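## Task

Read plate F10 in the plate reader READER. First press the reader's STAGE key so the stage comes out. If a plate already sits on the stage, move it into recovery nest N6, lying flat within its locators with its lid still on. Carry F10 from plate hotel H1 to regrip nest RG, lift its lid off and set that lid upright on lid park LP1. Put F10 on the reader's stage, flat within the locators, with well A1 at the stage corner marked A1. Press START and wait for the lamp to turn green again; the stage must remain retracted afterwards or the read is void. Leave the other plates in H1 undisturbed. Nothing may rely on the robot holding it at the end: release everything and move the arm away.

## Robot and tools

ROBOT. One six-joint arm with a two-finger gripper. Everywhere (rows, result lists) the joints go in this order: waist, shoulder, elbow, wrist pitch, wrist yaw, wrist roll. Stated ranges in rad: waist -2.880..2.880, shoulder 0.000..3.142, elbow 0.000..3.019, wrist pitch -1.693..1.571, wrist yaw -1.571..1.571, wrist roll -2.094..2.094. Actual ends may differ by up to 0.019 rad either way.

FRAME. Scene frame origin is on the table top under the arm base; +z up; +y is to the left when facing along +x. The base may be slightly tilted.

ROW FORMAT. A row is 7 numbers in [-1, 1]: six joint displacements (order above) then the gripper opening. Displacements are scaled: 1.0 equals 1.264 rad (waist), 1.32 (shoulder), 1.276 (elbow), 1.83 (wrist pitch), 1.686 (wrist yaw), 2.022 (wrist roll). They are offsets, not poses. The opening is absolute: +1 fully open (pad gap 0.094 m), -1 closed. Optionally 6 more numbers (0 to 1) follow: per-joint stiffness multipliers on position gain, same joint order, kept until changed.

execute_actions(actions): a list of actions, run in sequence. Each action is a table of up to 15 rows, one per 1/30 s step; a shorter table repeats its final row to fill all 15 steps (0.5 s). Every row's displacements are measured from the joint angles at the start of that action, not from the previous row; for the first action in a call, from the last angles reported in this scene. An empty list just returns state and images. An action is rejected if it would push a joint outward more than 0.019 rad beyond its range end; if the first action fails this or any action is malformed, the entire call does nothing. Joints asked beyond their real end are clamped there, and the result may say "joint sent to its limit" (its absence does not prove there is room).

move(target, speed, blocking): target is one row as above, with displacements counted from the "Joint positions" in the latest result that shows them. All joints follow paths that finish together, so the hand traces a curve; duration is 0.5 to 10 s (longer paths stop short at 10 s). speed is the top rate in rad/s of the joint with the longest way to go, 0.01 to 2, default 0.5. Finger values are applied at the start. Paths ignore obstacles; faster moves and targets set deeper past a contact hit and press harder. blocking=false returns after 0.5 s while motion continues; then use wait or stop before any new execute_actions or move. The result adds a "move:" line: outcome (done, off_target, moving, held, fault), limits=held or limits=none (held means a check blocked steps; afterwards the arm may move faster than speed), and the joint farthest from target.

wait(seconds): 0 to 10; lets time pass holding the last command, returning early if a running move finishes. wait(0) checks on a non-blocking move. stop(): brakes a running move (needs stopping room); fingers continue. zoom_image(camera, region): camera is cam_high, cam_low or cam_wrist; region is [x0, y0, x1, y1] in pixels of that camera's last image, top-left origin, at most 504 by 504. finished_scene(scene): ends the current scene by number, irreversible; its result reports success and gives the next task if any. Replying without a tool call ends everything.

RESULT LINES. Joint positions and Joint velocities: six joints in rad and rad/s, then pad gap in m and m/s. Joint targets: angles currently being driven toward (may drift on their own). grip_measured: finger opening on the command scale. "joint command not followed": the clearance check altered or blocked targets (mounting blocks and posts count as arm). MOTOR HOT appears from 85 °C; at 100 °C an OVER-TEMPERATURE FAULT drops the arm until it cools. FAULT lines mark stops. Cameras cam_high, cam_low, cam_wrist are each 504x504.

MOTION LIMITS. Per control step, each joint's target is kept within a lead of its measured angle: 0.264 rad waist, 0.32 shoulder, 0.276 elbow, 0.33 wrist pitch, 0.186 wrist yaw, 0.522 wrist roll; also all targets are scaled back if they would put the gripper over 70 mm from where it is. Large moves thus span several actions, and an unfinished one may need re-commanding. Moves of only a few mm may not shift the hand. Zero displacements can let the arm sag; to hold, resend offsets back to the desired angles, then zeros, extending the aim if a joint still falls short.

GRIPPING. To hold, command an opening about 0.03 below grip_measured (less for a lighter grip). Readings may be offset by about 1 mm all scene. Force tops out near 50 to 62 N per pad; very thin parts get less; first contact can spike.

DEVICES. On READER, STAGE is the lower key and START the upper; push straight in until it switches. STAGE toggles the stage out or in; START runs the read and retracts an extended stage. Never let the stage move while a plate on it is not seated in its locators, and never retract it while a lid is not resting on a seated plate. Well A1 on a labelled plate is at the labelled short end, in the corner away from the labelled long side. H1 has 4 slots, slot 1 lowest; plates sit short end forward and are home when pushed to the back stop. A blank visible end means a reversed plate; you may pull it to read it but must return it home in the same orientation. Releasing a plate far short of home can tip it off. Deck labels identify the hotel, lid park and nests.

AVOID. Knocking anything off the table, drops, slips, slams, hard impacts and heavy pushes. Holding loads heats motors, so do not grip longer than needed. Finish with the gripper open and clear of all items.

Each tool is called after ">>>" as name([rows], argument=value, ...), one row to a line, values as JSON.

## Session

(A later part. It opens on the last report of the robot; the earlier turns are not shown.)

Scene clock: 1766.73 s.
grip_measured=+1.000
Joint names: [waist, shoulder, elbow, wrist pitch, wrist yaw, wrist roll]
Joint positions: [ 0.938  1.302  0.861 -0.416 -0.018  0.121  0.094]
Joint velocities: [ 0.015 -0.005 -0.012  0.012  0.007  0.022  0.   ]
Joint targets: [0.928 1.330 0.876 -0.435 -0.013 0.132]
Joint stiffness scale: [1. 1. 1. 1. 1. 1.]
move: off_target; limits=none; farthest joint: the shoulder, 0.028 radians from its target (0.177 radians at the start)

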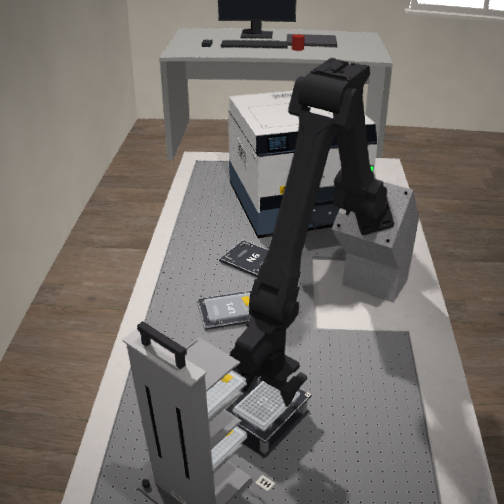

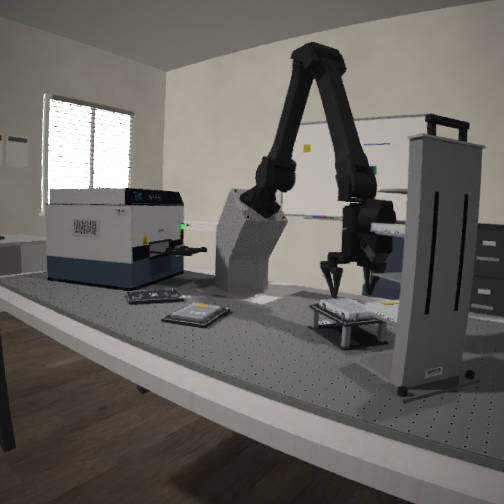

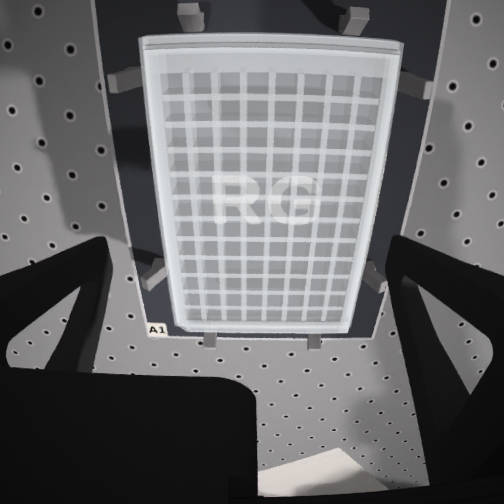

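>>> execute_actions([
  [[-0.0092,0.0222,0.0158,0.0104,0.003,0.003,1],[-0.0112,0.0249,0.0161,0.0121,0.003,0.002,1],[-0.0134,0.0290,0.0166,0.0146,0.003,0,1],[-0.0153,0.0342,0.0172,0.0179,0.003,0,1],[-0.0166,0.0401,0.0179,0.0216,0.003,0,1],[-0.0171,0.0466,0.0186,0.0256,0.003,0,1],[-0.0171,0.0532,0.0194,0.0297,0.003,0,1],[-0.0171,0.0597,0.0201,0.0337,0.003,0,1],[-0.0171,0.0656,0.0208,0.0374,0.003,0,1],[-0.0171,0.0708,0.0214,0.0407,0.003,0,1],[-0.0171,0.0749,0.0219,0.0432,0.003,0,1],[-0.0171,0.0776,0.0222,0.0449,0.003,0,1],[-0.0171,0.0786,0.0223,0.0455,0.003,0,1]],
])

>>> wait(seconds=0.3)

Scene clock: 1776.33 s.
grip_measured=+1.000
Joint names: [waist, shoulder, elbow, wrist pitch, wrist yaw, wrist roll]
Joint positions: [ 0.926  1.383  0.867 -0.356 -0.017  0.122  0.094]
Joint velocities: [ 0.005  0.093 -0.012  0.007 -0.051  0.037  0.   ]
Joint targets: [0.916 1.405 0.889 -0.333 -0.013 0.121]
Joint stiffness scale: [1. 1. 1. 1. 1. 1.]

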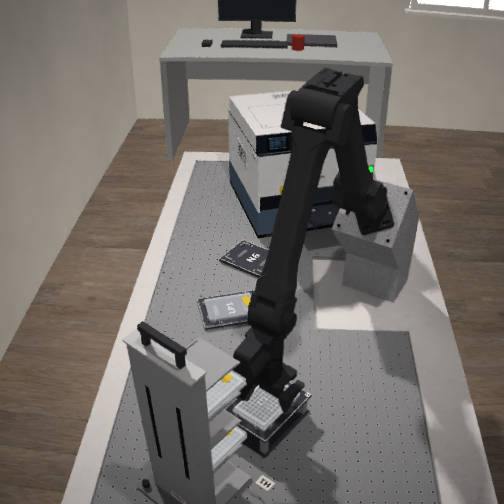

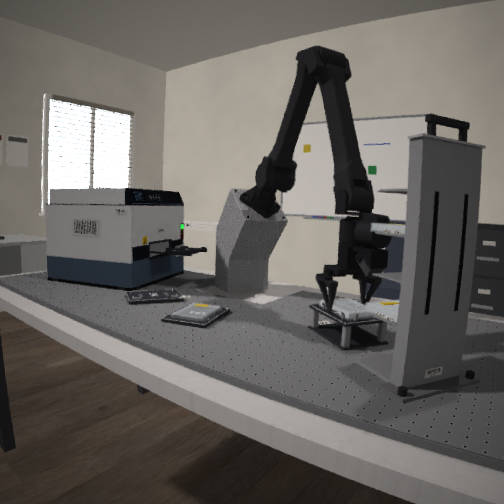

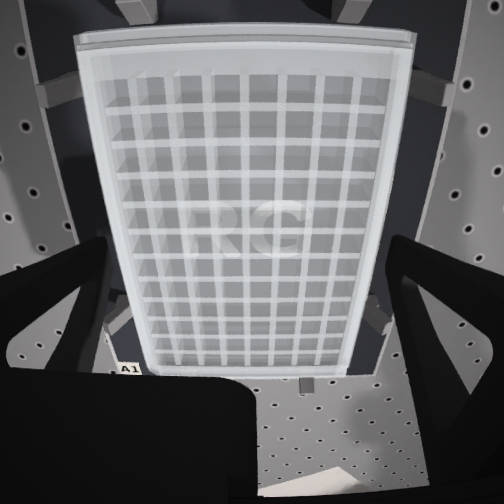

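Scene clock: 1776.63 s.
grip_measured=+1.000
Joint names: [waist, shoulder, elbow, wrist pitch, wrist yaw, wrist roll]
Joint positions: [ 0.926  1.386  0.868 -0.353 -0.017  0.122  0.094]
Joint velocities: [ 0.005 -0.005 -0.012  0.012 -0.007 -0.022  0.   ]
Joint targets: [0.916 1.405 0.889 -0.333 -0.013 0.121]
Joint stiffness scale: [1. 1. 1. 1. 1. 1.]
wait: 0.30 s; no rest

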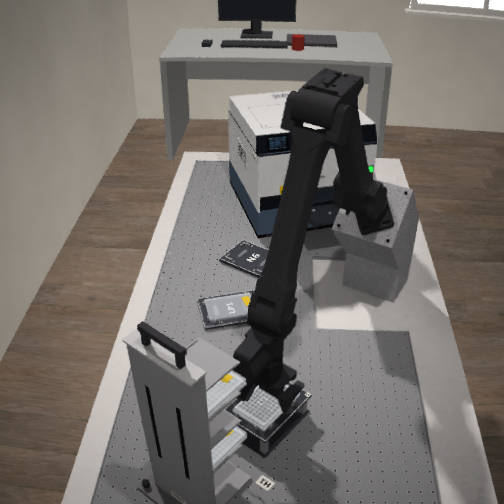

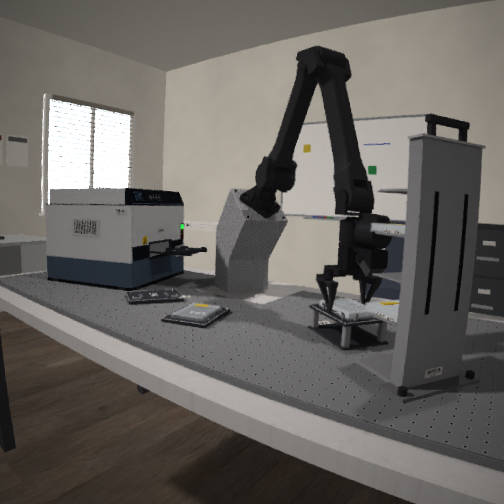

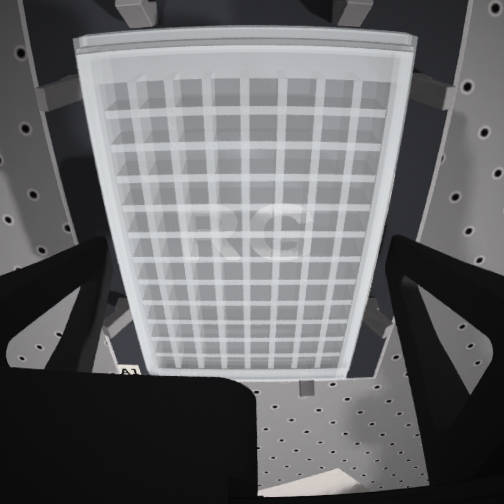

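>>> zoom_image(camera="cam_wrist", region=[50, 15, 120, 75])

>>> zoom_image(camera="cam_wrist", region=[380, 15, 450, 75])

Region (50, 15, 120, 75) of cam_wrist's 504x504 image, scaled by 7.200, with more detail than that image has; it fills the top 432 rows of this view, and the rest is white.

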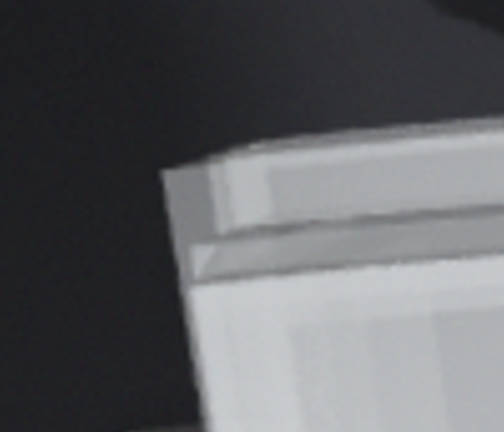

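Region (380, 15, 450, 75) of cam_wrist's 504x504 image, scaled by 7.200, with more detail than that image has; it fills the top 432 rows of this view, and the rest is white.

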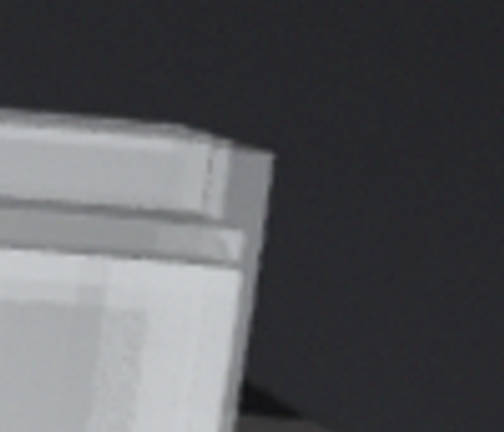

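>>> execute_actions([
  [[-0.002,0.0180,0.0168,0.0113,0.002,0,0.97],[0.004,0.0205,0.0171,0.0119,0.002,0,0.94],[0.008,0.0223,0.0174,0.0126,0.002,0,0.92],[0.0095,0.0236,0.0176,0.0132,0.002,0,0.90],[0.0099,0.0242,0.0176,0.0137,0.002,0,0.89],[0.0099,0.0242,0.0176,0.0137,0.002,0,0.88],[0.0099,0.0242,0.0176,0.0137,0.002,0,0.87],[0.0099,0.0242,0.0176,0.0137,0.002,0,0.855],[0.0099,0.020,0.015,0.011,0.001,0,0.84],[0.0099,0.015,0.013,0.008,0,0,0.825],[0.0095,0.010,0.011,0.005,0,0,0.81],[0.009,0.007,0.011,0.003,0,0,0.795],[0.008,0.007,0.011,0.003,0,0,0.78],[0.007,0.007,0.011,0.003,0,0,0.765]],
])

>>> zoom_image(camera="cam_wrist", region=[50, 15, 120, 75])

>>> zoom_image(camera="cam_wrist", region=[380, 15, 450, 75])

Scene clock: 1799.67 s.
grip_measured=+0.780
Joint names: [waist, shoulder, elbow, wrist pitch, wrist yaw, wrist roll]
Joint positions: [ 0.927  1.386  0.868 -0.349 -0.017  0.122  0.084]
Joint velocities: [ 0.005 -0.015 -0.007  0.007 -0.022  0.037 -0.004]
Joint targets: [0.935 1.395 0.882 -0.348 -0.017 0.122]
Joint stiffness scale: [1. 1. 1. 1. 1. 1.]

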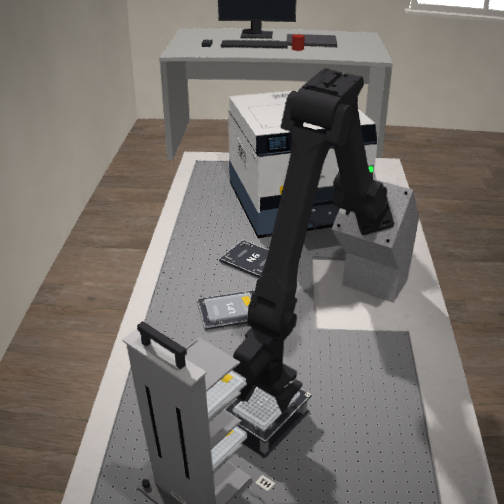

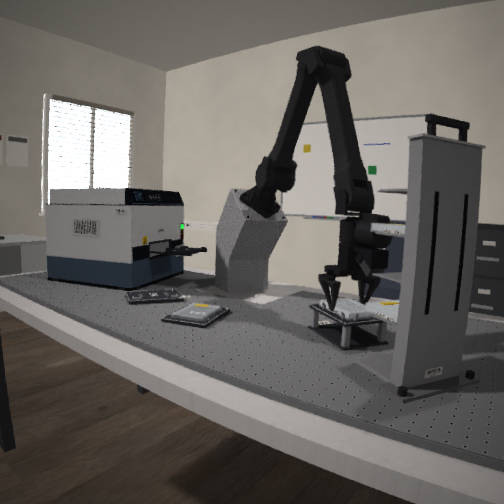

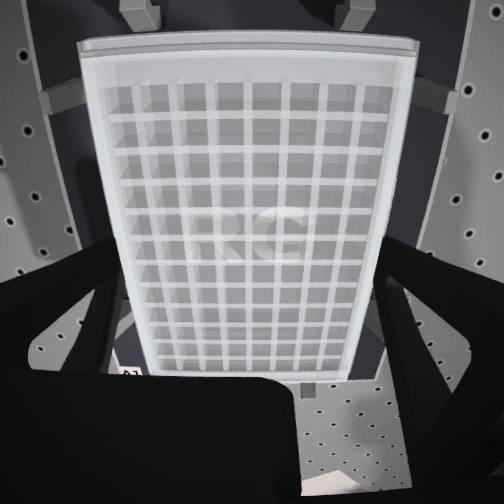

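Region (50, 15, 120, 75) of cam_wrist's 504x504 image, scaled by 7.200, with more detail than that image has; it fills the top 432 rows of this view, and the rest is white.

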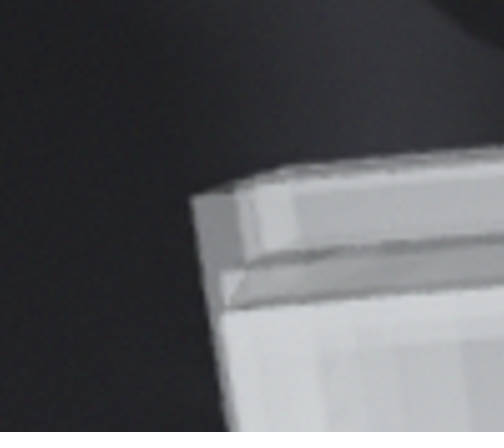

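Region (380, 15, 450, 75) of cam_wrist's 504x504 image, scaled by 7.200, with more detail than that image has; it fills the top 432 rows of this view, and the rest is white.

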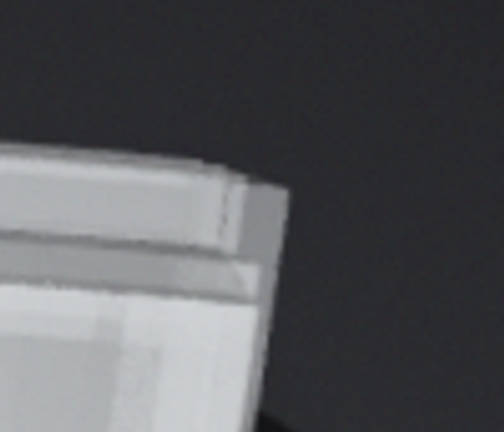

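>>> execute_actions([
  [[0.003,0.010,0.013,0.003,0,0,0.80],[0.002,0.014,0.015,0.005,0,0,0.84],[0.001,0.018,0.016,0.007,0,0,0.87],[0,0.021,0.017,0.009,0,0,0.89],[0,0.023,0.0175,0.010,0,0,0.89],[0,0.0245,0.0178,0.011,0,0,0.89],[0,0.0257,0.018,0.0113,0,0,0.89],[0,0.0265,0.018,0.0113,0,0,0.89],[0,0.0270,0.018,0.0113,0,0,0.89]],
])

Scene clock: 1806.20 s.
grip_measured=+0.888
Joint names: [waist, shoulder, elbow, wrist pitch, wrist yaw, wrist roll]
Joint positions: [ 0.927  1.39   0.868 -0.349 -0.017  0.122  0.089]
Joint velocities: [-0.005 -0.005 -0.012 -0.002 -0.022 -0.081  0.001]
Joint targets: [0.927 1.422 0.891 -0.328 -0.017 0.122]
Joint stiffness scale: [1. 1. 1. 1. 1. 1.]

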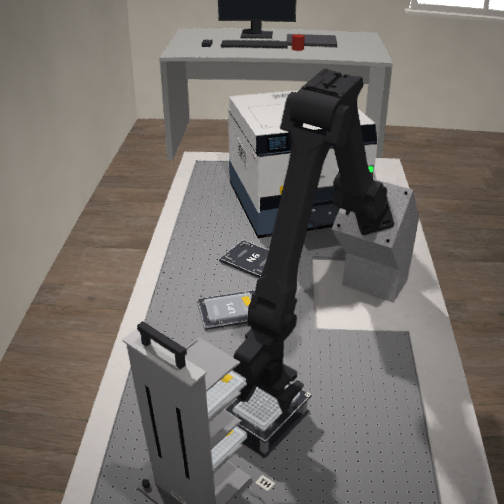

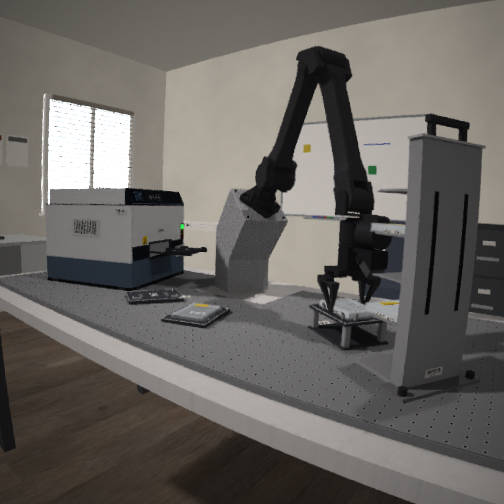

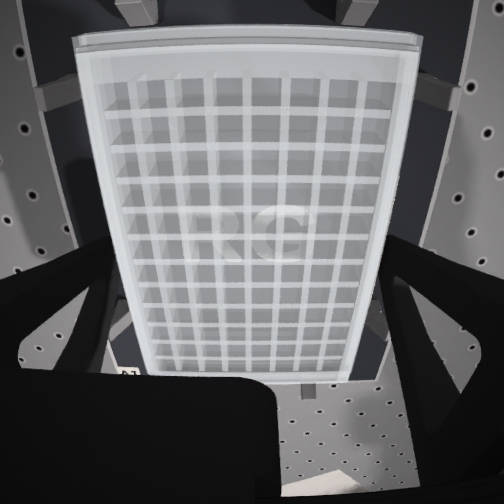

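>>> zoom_image(camera="cam_low", region=[310, 280, 370, 330])

>>> zoom_image(camera="cam_wrist", region=[50, 15, 120, 75])

>>> zoom_image(camera="cam_wrist", region=[380, 15, 450, 75])

Region (310, 280, 370, 330) of cam_low's 504x504 image, scaled by 8.400, with more detail than that image has.

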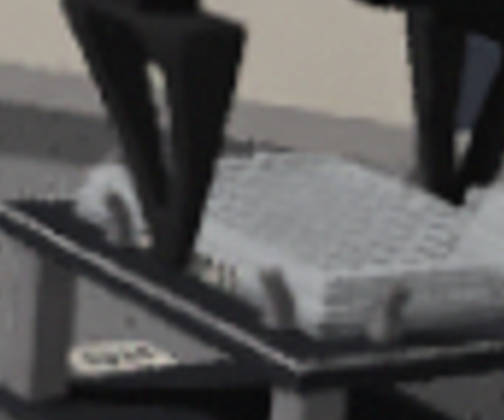

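Region (50, 15, 120, 75) of cam_wrist's 504x504 image, scaled by 7.200, with more detail than that image has; it fills the top 432 rows of this view, and the rest is white.

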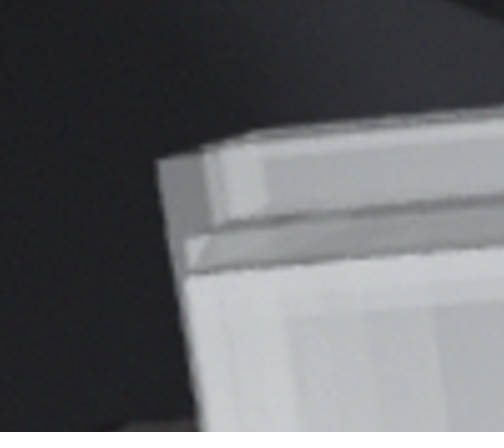

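Region (380, 15, 450, 75) of cam_wrist's 504x504 image, scaled by 7.200, with more detail than that image has; it fills the top 432 rows of this view, and the rest is white.

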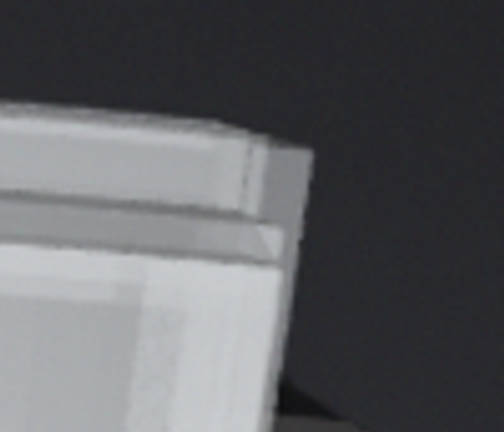

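>>> execute_actions([
  [[0,0.0250,0.018,0.0118,0,0.002,0.88],[0,0.0260,0.018,0.0122,0,0.004,0.87],[0,0.0266,0.018,0.0124,0,0.005,0.865],[0,0.0266,0.018,0.0124,0,0.005,0.86],[0,0.0266,0.018,0.0124,0,0.005,0.855],[0,0.0266,0.018,0.0124,0,0.005,0.85],[0,0.0266,0.018,0.0124,0,0.005,0.84],[0,0.022,0.015,0.010,0,0.004,0.83],[0,0.017,0.013,0.007,0,0.003,0.82],[0,0.012,0.011,0.004,0,0.002,0.81],[0,0.008,0.011,0.002,0,0.002,0.795],[0,0.008,0.011,0.002,0,0.002,0.78],[0,0.008,0.011,0.002,0,0.002,0.765]],
])

Scene clock: 1819.10 s.
grip_measured=+0.785
Joint names: [waist, shoulder, elbow, wrist pitch, wrist yaw, wrist roll]
Joint positions: [ 0.927  1.394  0.868 -0.349 -0.017  0.122  0.084]
Joint velocities: [-0.015 -0.005  0.007 -0.002  0.037  0.037 -0.   ]
Joint targets: [0.927 1.401 0.882 -0.345 -0.017 0.126]
Joint stiffness scale: [1. 1. 1. 1. 1. 1.]

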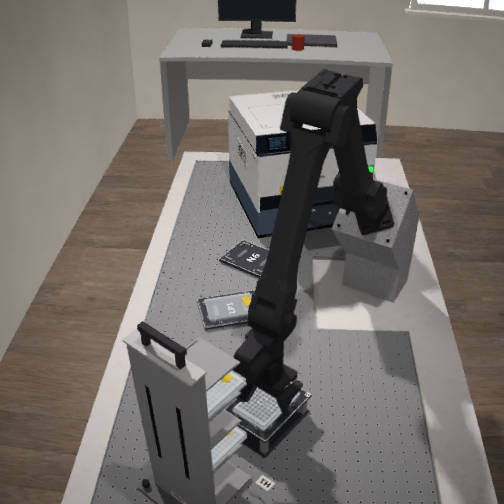

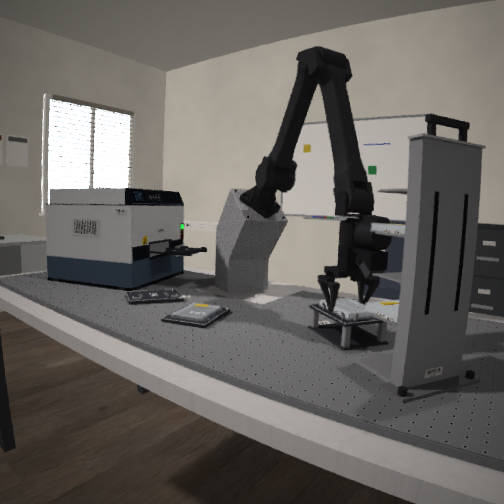

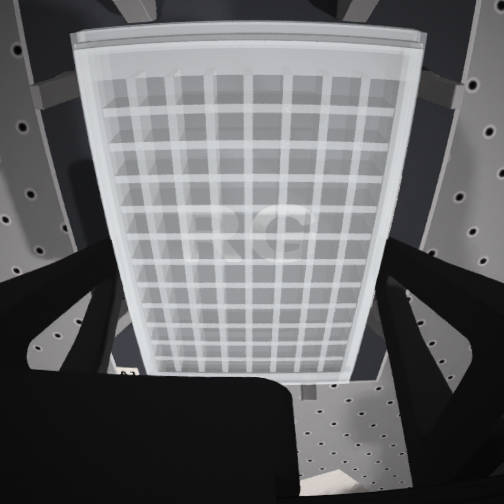

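>>> execute_actions([
  [[0,0.002,0.008,0,0,0,0.755],[0,-0.005,0.006,-0.003,0,0,0.745],[0,-0.011,0.004,-0.006,0,0,0.735],[0,-0.016,0.002,-0.009,0,0,0.735],[0,-0.0192,0,-0.0106,0,0,0.735],[0,-0.0220,-0.0005,-0.0127,0,0,0.735],[0,-0.0262,-0.0012,-0.0160,0,0,0.735],[0,-0.0314,-0.0021,-0.0199,0,0,0.735],[0,-0.0372,-0.0030,-0.0244,0,0,0.735],[0,-0.0431,-0.0040,-0.0289,0,0,0.735],[0,-0.0489,-0.0049,-0.0334,0,0,0.735],[0,-0.0541,-0.0058,-0.0373,0,0,0.735],[0,-0.0583,-0.0065,-0.0406,0,0,0.735],[0,-0.0611,-0.0069,-0.0427,0,0,0.735],[0,-0.0621,-0.0070,-0.0435,0,0,0.735]],
])

>>> wait(seconds=0.3)

Scene clock: 1826.40 s.
grip_measured=+0.785
Joint names: [waist, shoulder, elbow, wrist pitch, wrist yaw, wrist roll]
Joint positions: [ 0.927  1.343  0.865 -0.402 -0.017  0.122  0.084]
Joint velocities: [-0.005 -0.22  -0.002 -0.139 -0.022 -0.022  0.   ]
Joint targets: [0.927 1.312 0.859 -0.428 -0.017 0.122]
Joint stiffness scale: [1. 1. 1. 1. 1. 1.]

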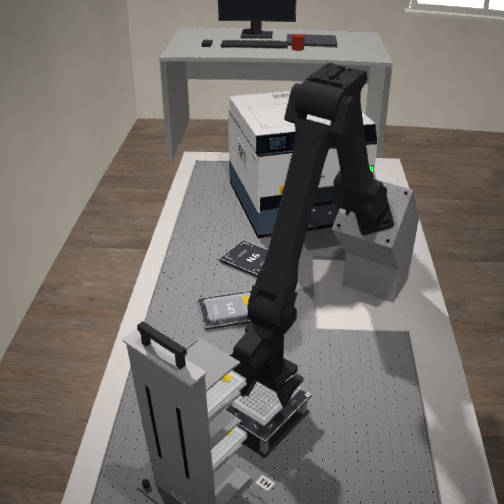

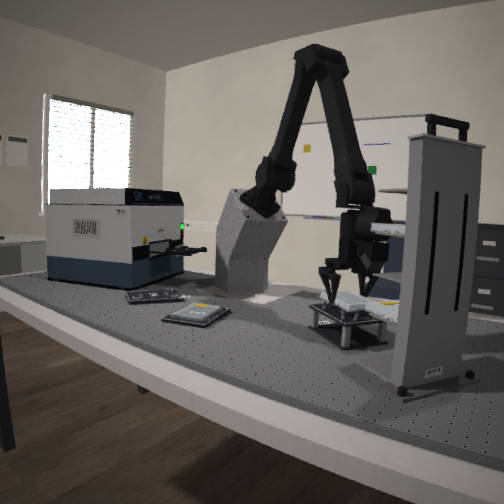

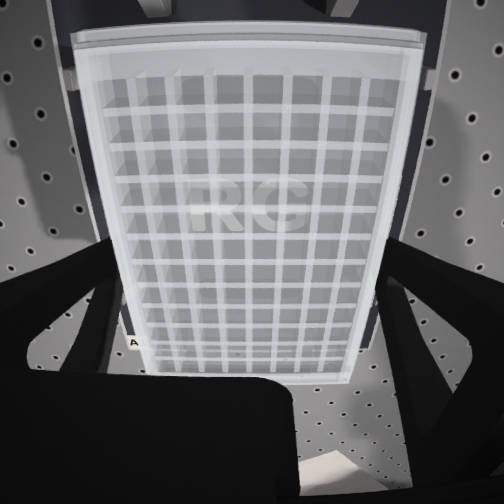

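Scene clock: 1826.70 s.
grip_measured=+0.785
Joint names: [waist, shoulder, elbow, wrist pitch, wrist yaw, wrist roll]
Joint positions: [ 0.927  1.326  0.864 -0.409 -0.017  0.122  0.084]
Joint velocities: [-0.015 -0.005  0.017 -0.012 -0.022  0.007 -0.002]
Joint targets: [0.927 1.312 0.859 -0.428 -0.017 0.122]
Joint stiffness scale: [1. 1. 1. 1. 1. 1.]
wait: 0.30 s; no rest

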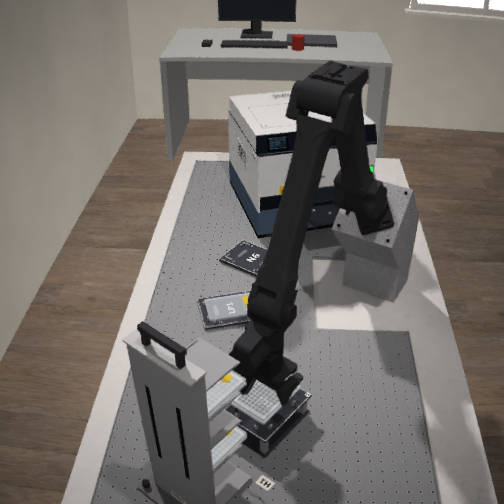

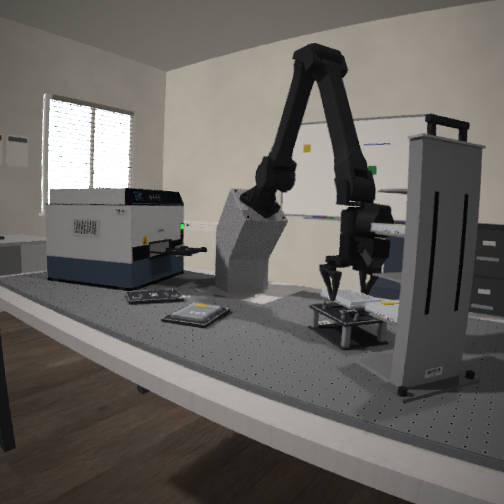

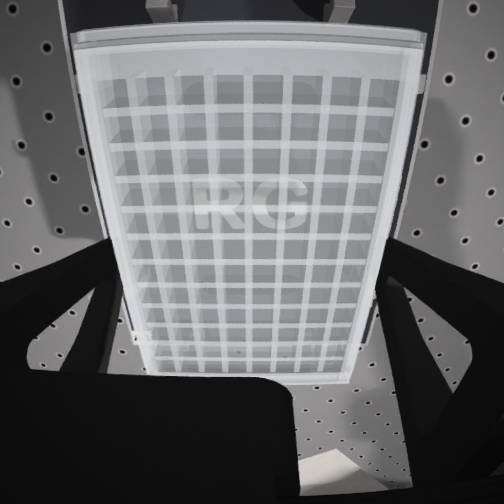

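>>> zoom_image(camera="cam_wrist", region=[50, 10, 120, 70])

>>> zoom_image(camera="cam_wrist", region=[380, 10, 450, 70])

Region (50, 10, 120, 70) of cam_wrist's 504x504 image, scaled by 7.200, with more detail than that image has; it fills the top 432 rows of this view, and the rest is white.

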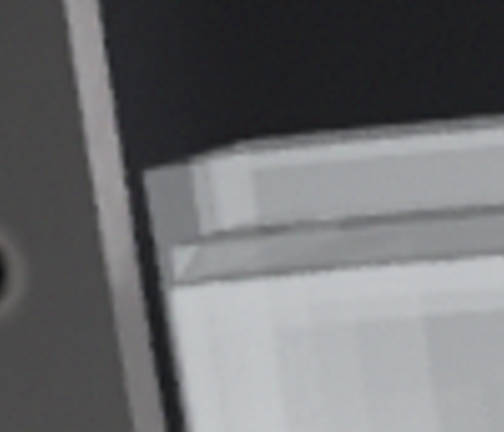

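Region (380, 10, 450, 70) of cam_wrist's 504x504 image, scaled by 7.200, with more detail than that image has; it fills the top 432 rows of this view, and the rest is white.

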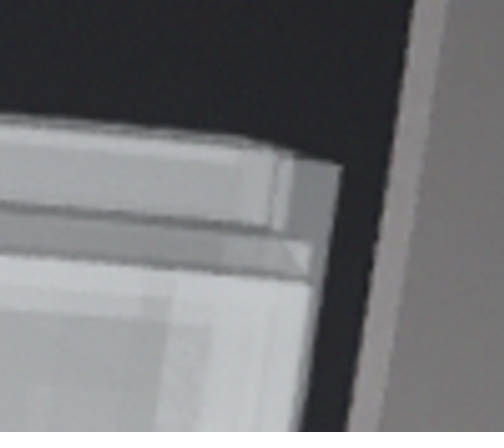

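>>> move(target=[-0.3718,-0.1788,-0.2296,0,-0.1767,0.2226,0.745], speed=1.0)

>>> move(target=[-0.8228,0.390,-0.0313,-0.0557,-0.2224,0.4946,0.745], speed=1.3)

Scene clock: 1873.30 s.
grip_measured=+0.785
Joint names: [waist, shoulder, elbow, wrist pitch, wrist yaw, wrist roll]
Joint positions: [ 0.455  1.102  0.572 -0.409 -0.311  0.56   0.084]
Joint velocities: [-0.005 -0.005  0.002 -0.022  0.007  0.037 -0.   ]
Joint targets: [0.457 1.090 0.571 -0.409 -0.315 0.571]
Joint stiffness scale: [1. 1. 1. 1. 1. 1.]
move: done; limits=none; farthest joint: the shoulder, 0.012 radians from its target (0.236 radians at the start)

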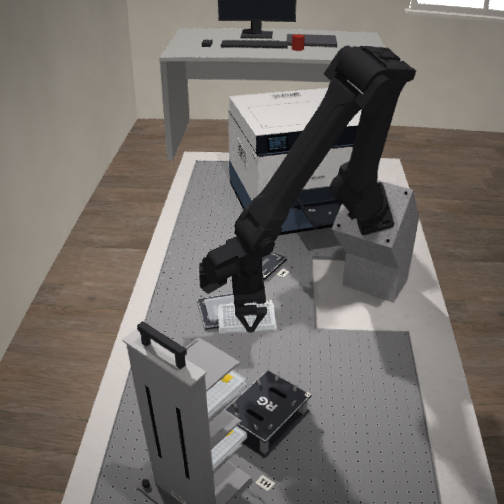

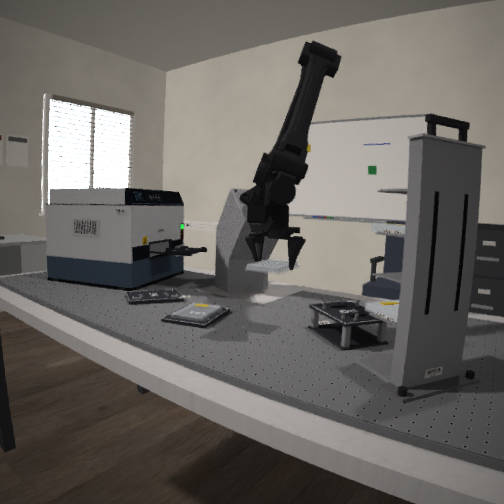

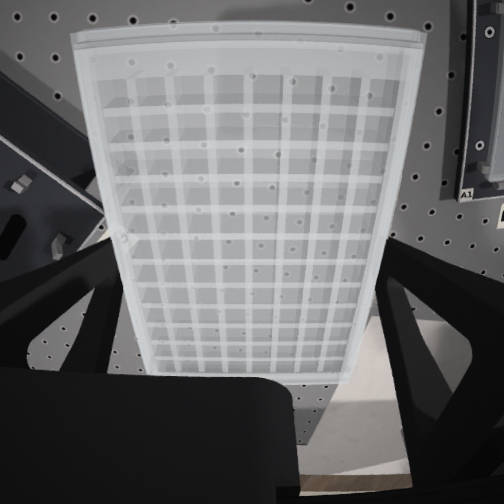

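Scene clock: 1875.10 s.
grip_measured=+0.785
Joint names: [waist, shoulder, elbow, wrist pitch, wrist yaw, wrist roll]
Joint positions: [-0.589  1.608  0.533 -0.495 -0.681  1.55   0.084]
Joint velocities: [ 0.005 -0.005 -0.012 -0.002 -0.066  0.007 -0.   ]
Joint targets: [-0.585 1.617 0.533 -0.511 -0.685 1.561]
Joint stiffness scale: [1. 1. 1. 1. 1. 1.]
move: done; limits=none; farthest joint: the wrist pitch, 0.016 radians from its target (0.101 radians at the start)

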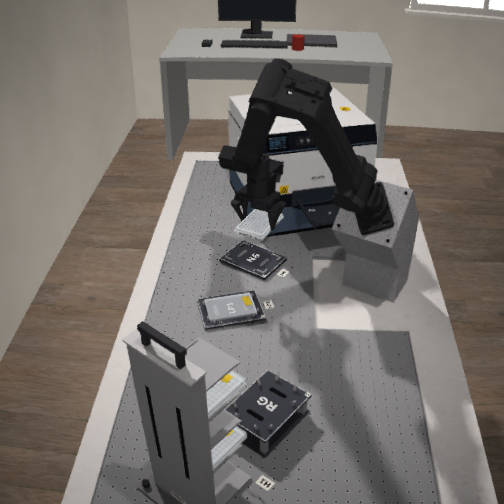

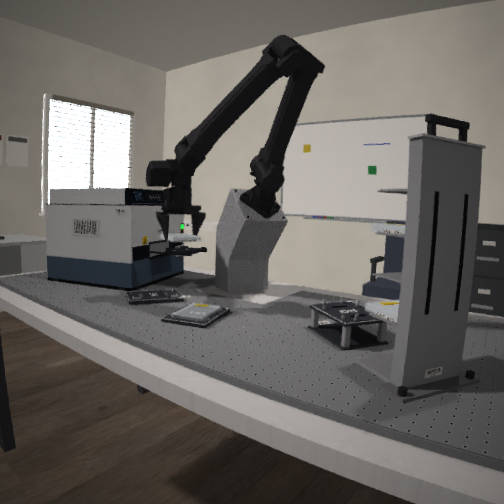

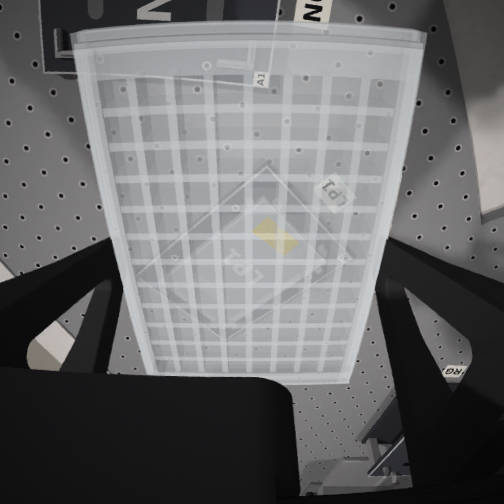

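>>> execute_actions(actions=[])

Scene clock: 1904.13 s.
grip_measured=+0.785
Joint names: [waist, shoulder, elbow, wrist pitch, wrist yaw, wrist roll]
Joint positions: [-0.589  1.608  0.533 -0.495 -0.681  1.55   0.084]
Joint velocities: [-0.005 -0.015  0.012 -0.012 -0.022 -0.051 -0.   ]
Joint targets: [-0.585 1.617 0.533 -0.511 -0.685 1.560]
Joint stiffness scale: [1. 1. 1. 1. 1. 1.]

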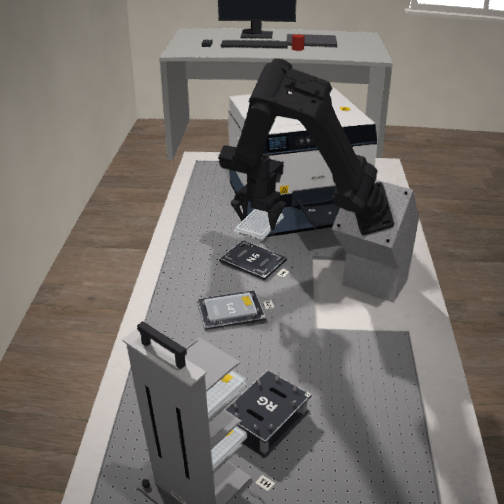

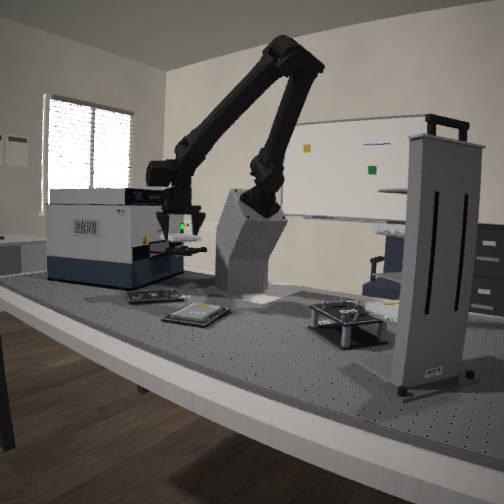

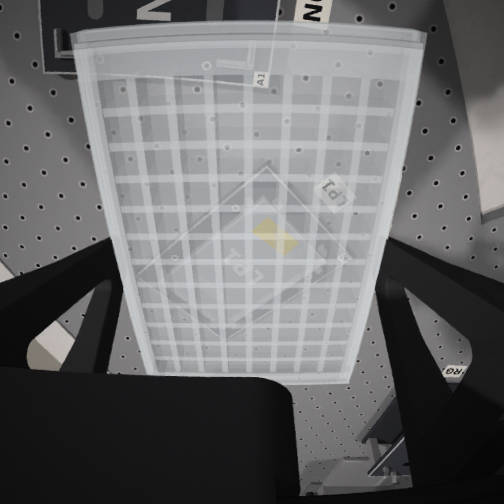

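>>> move(target=[-0.5712, 0.5606, 0.1136, 0.0590, 0.1103, -0.0287, 0.745], speed=0.8)

Scene clock: 1940.27 s.
grip_measured=+0.785
Joint names: [waist, shoulder, elbow, wrist pitch, wrist yaw, wrist roll]
Joint positions: [-1.317  2.346  0.659 -0.406 -0.497  1.503  0.084]
Joint velocities: [ 0.005 -0.005 -0.012 -0.007  0.037 -0.007  0.001]
Joint targets: [-1.311 2.348 0.678 -0.387 -0.495 1.492]
Joint stiffness scale: [1. 1. 1. 1. 1. 1.]
move: done; limits=none; farthest joint: the elbow, 0.019 radians from its target (0.144 radians at the start)

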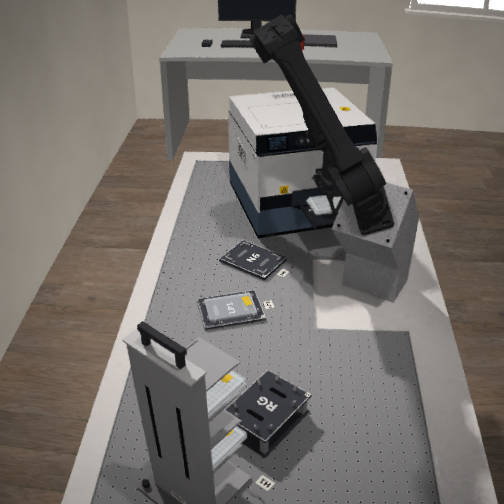

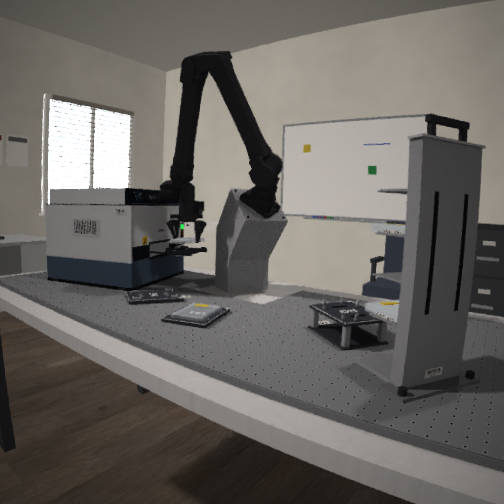

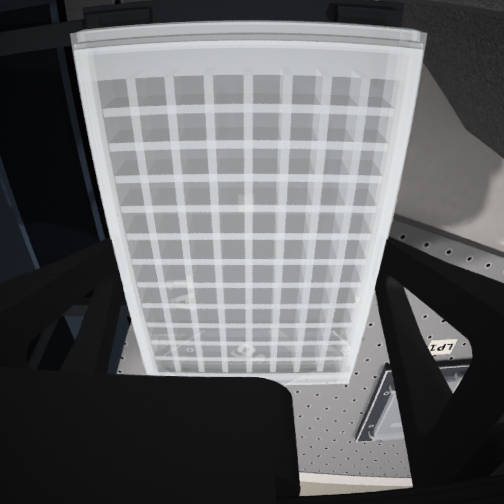

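>>> zoom_image(camera="cam_wrist", region=[50, 0, 170, 60])

>>> zoom_image(camera="cam_wrist", region=[320, 0, 440, 60])

Region (50, 0, 170, 60) of cam_wrist's 504x504 image, scaled by 4.200, with more detail than that image has.

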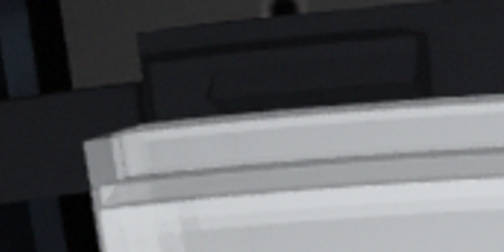

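Region (320, 0, 440, 60) of cam_wrist's 504x504 image, scaled by 4.200, with more detail than that image has.

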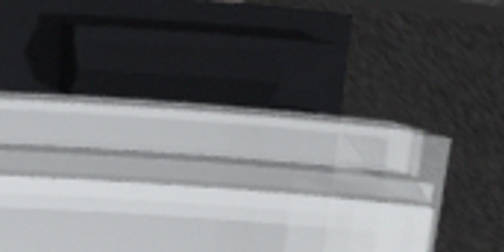

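>>> move(target=[0.0395, 0.0470, 0.0078, 0.0460, -0.0123, 0.0204, 0.745], speed=0.2)

>>> zoom_image(camera="cam_wrist", region=[40, 0, 160, 60])

>>> zoom_image(camera="cam_wrist", region=[340, 0, 460, 60])

Scene clock: 1989.97 s.
grip_measured=+0.785
Joint names: [waist, shoulder, elbow, wrist pitch, wrist yaw, wrist roll]
Joint positions: [-1.281  2.389  0.659 -0.342 -0.513  1.533  0.084]
Joint velocities: [-0.005 -0.015 -0.012  0.012 -0.037 -0.007 -0.001]
Joint targets: [-1.267 2.408 0.669 -0.322 -0.518 1.544]
Joint stiffness scale: [1. 1. 1. 1. 1. 1.]
move: done; limits=none; farthest joint: the wrist pitch, 0.020 radians from its target (0.084 radians at the start)

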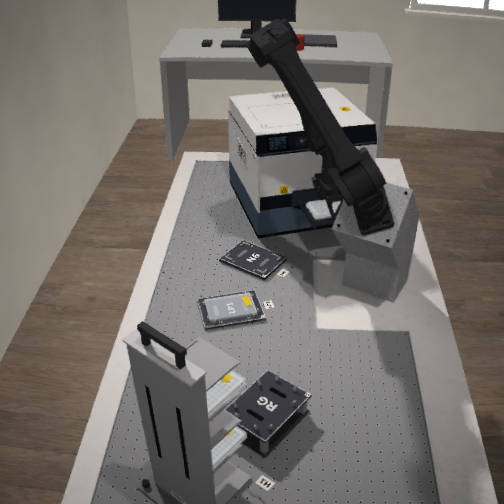

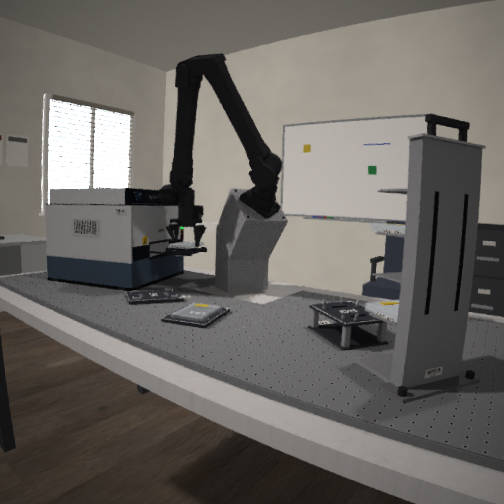

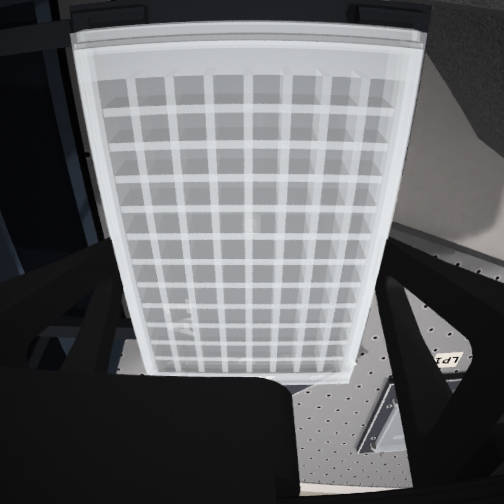

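Region (40, 0, 160, 60) of cam_wrist's 504x504 image, scaled by 4.200, with more detail than that image has.

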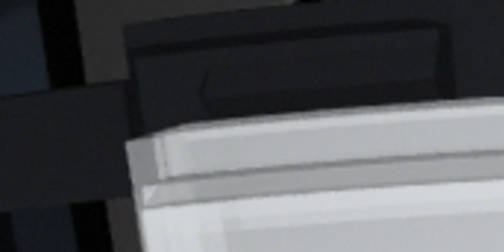

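Region (340, 0, 460, 60) of cam_wrist's 504x504 image, scaled by 4.200, with more detail than that image has.

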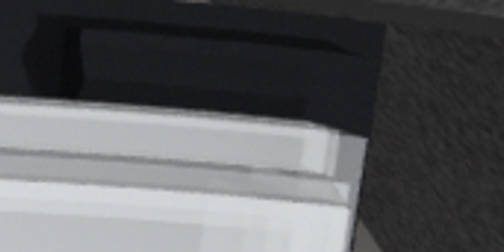

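>>> zoom_image(camera="cam_wrist", region=[340, 0, 400, 40])

>>> zoom_image(camera="cam_wrist", region=[100, 0, 160, 40])

Region (340, 0, 400, 40) of cam_wrist's 504x504 image, scaled by 8.400, with more detail than that image has.

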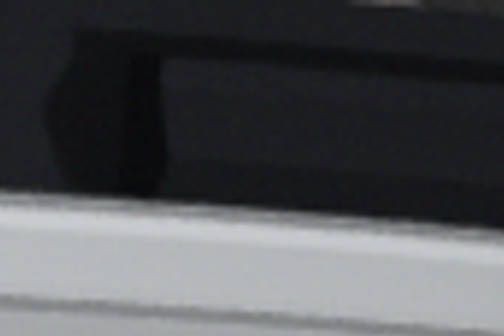

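Region (100, 0, 160, 40) of cam_wrist's 504x504 image, scaled by 8.400, with more detail than that image has.

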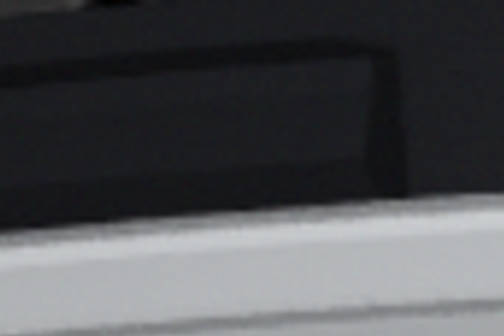

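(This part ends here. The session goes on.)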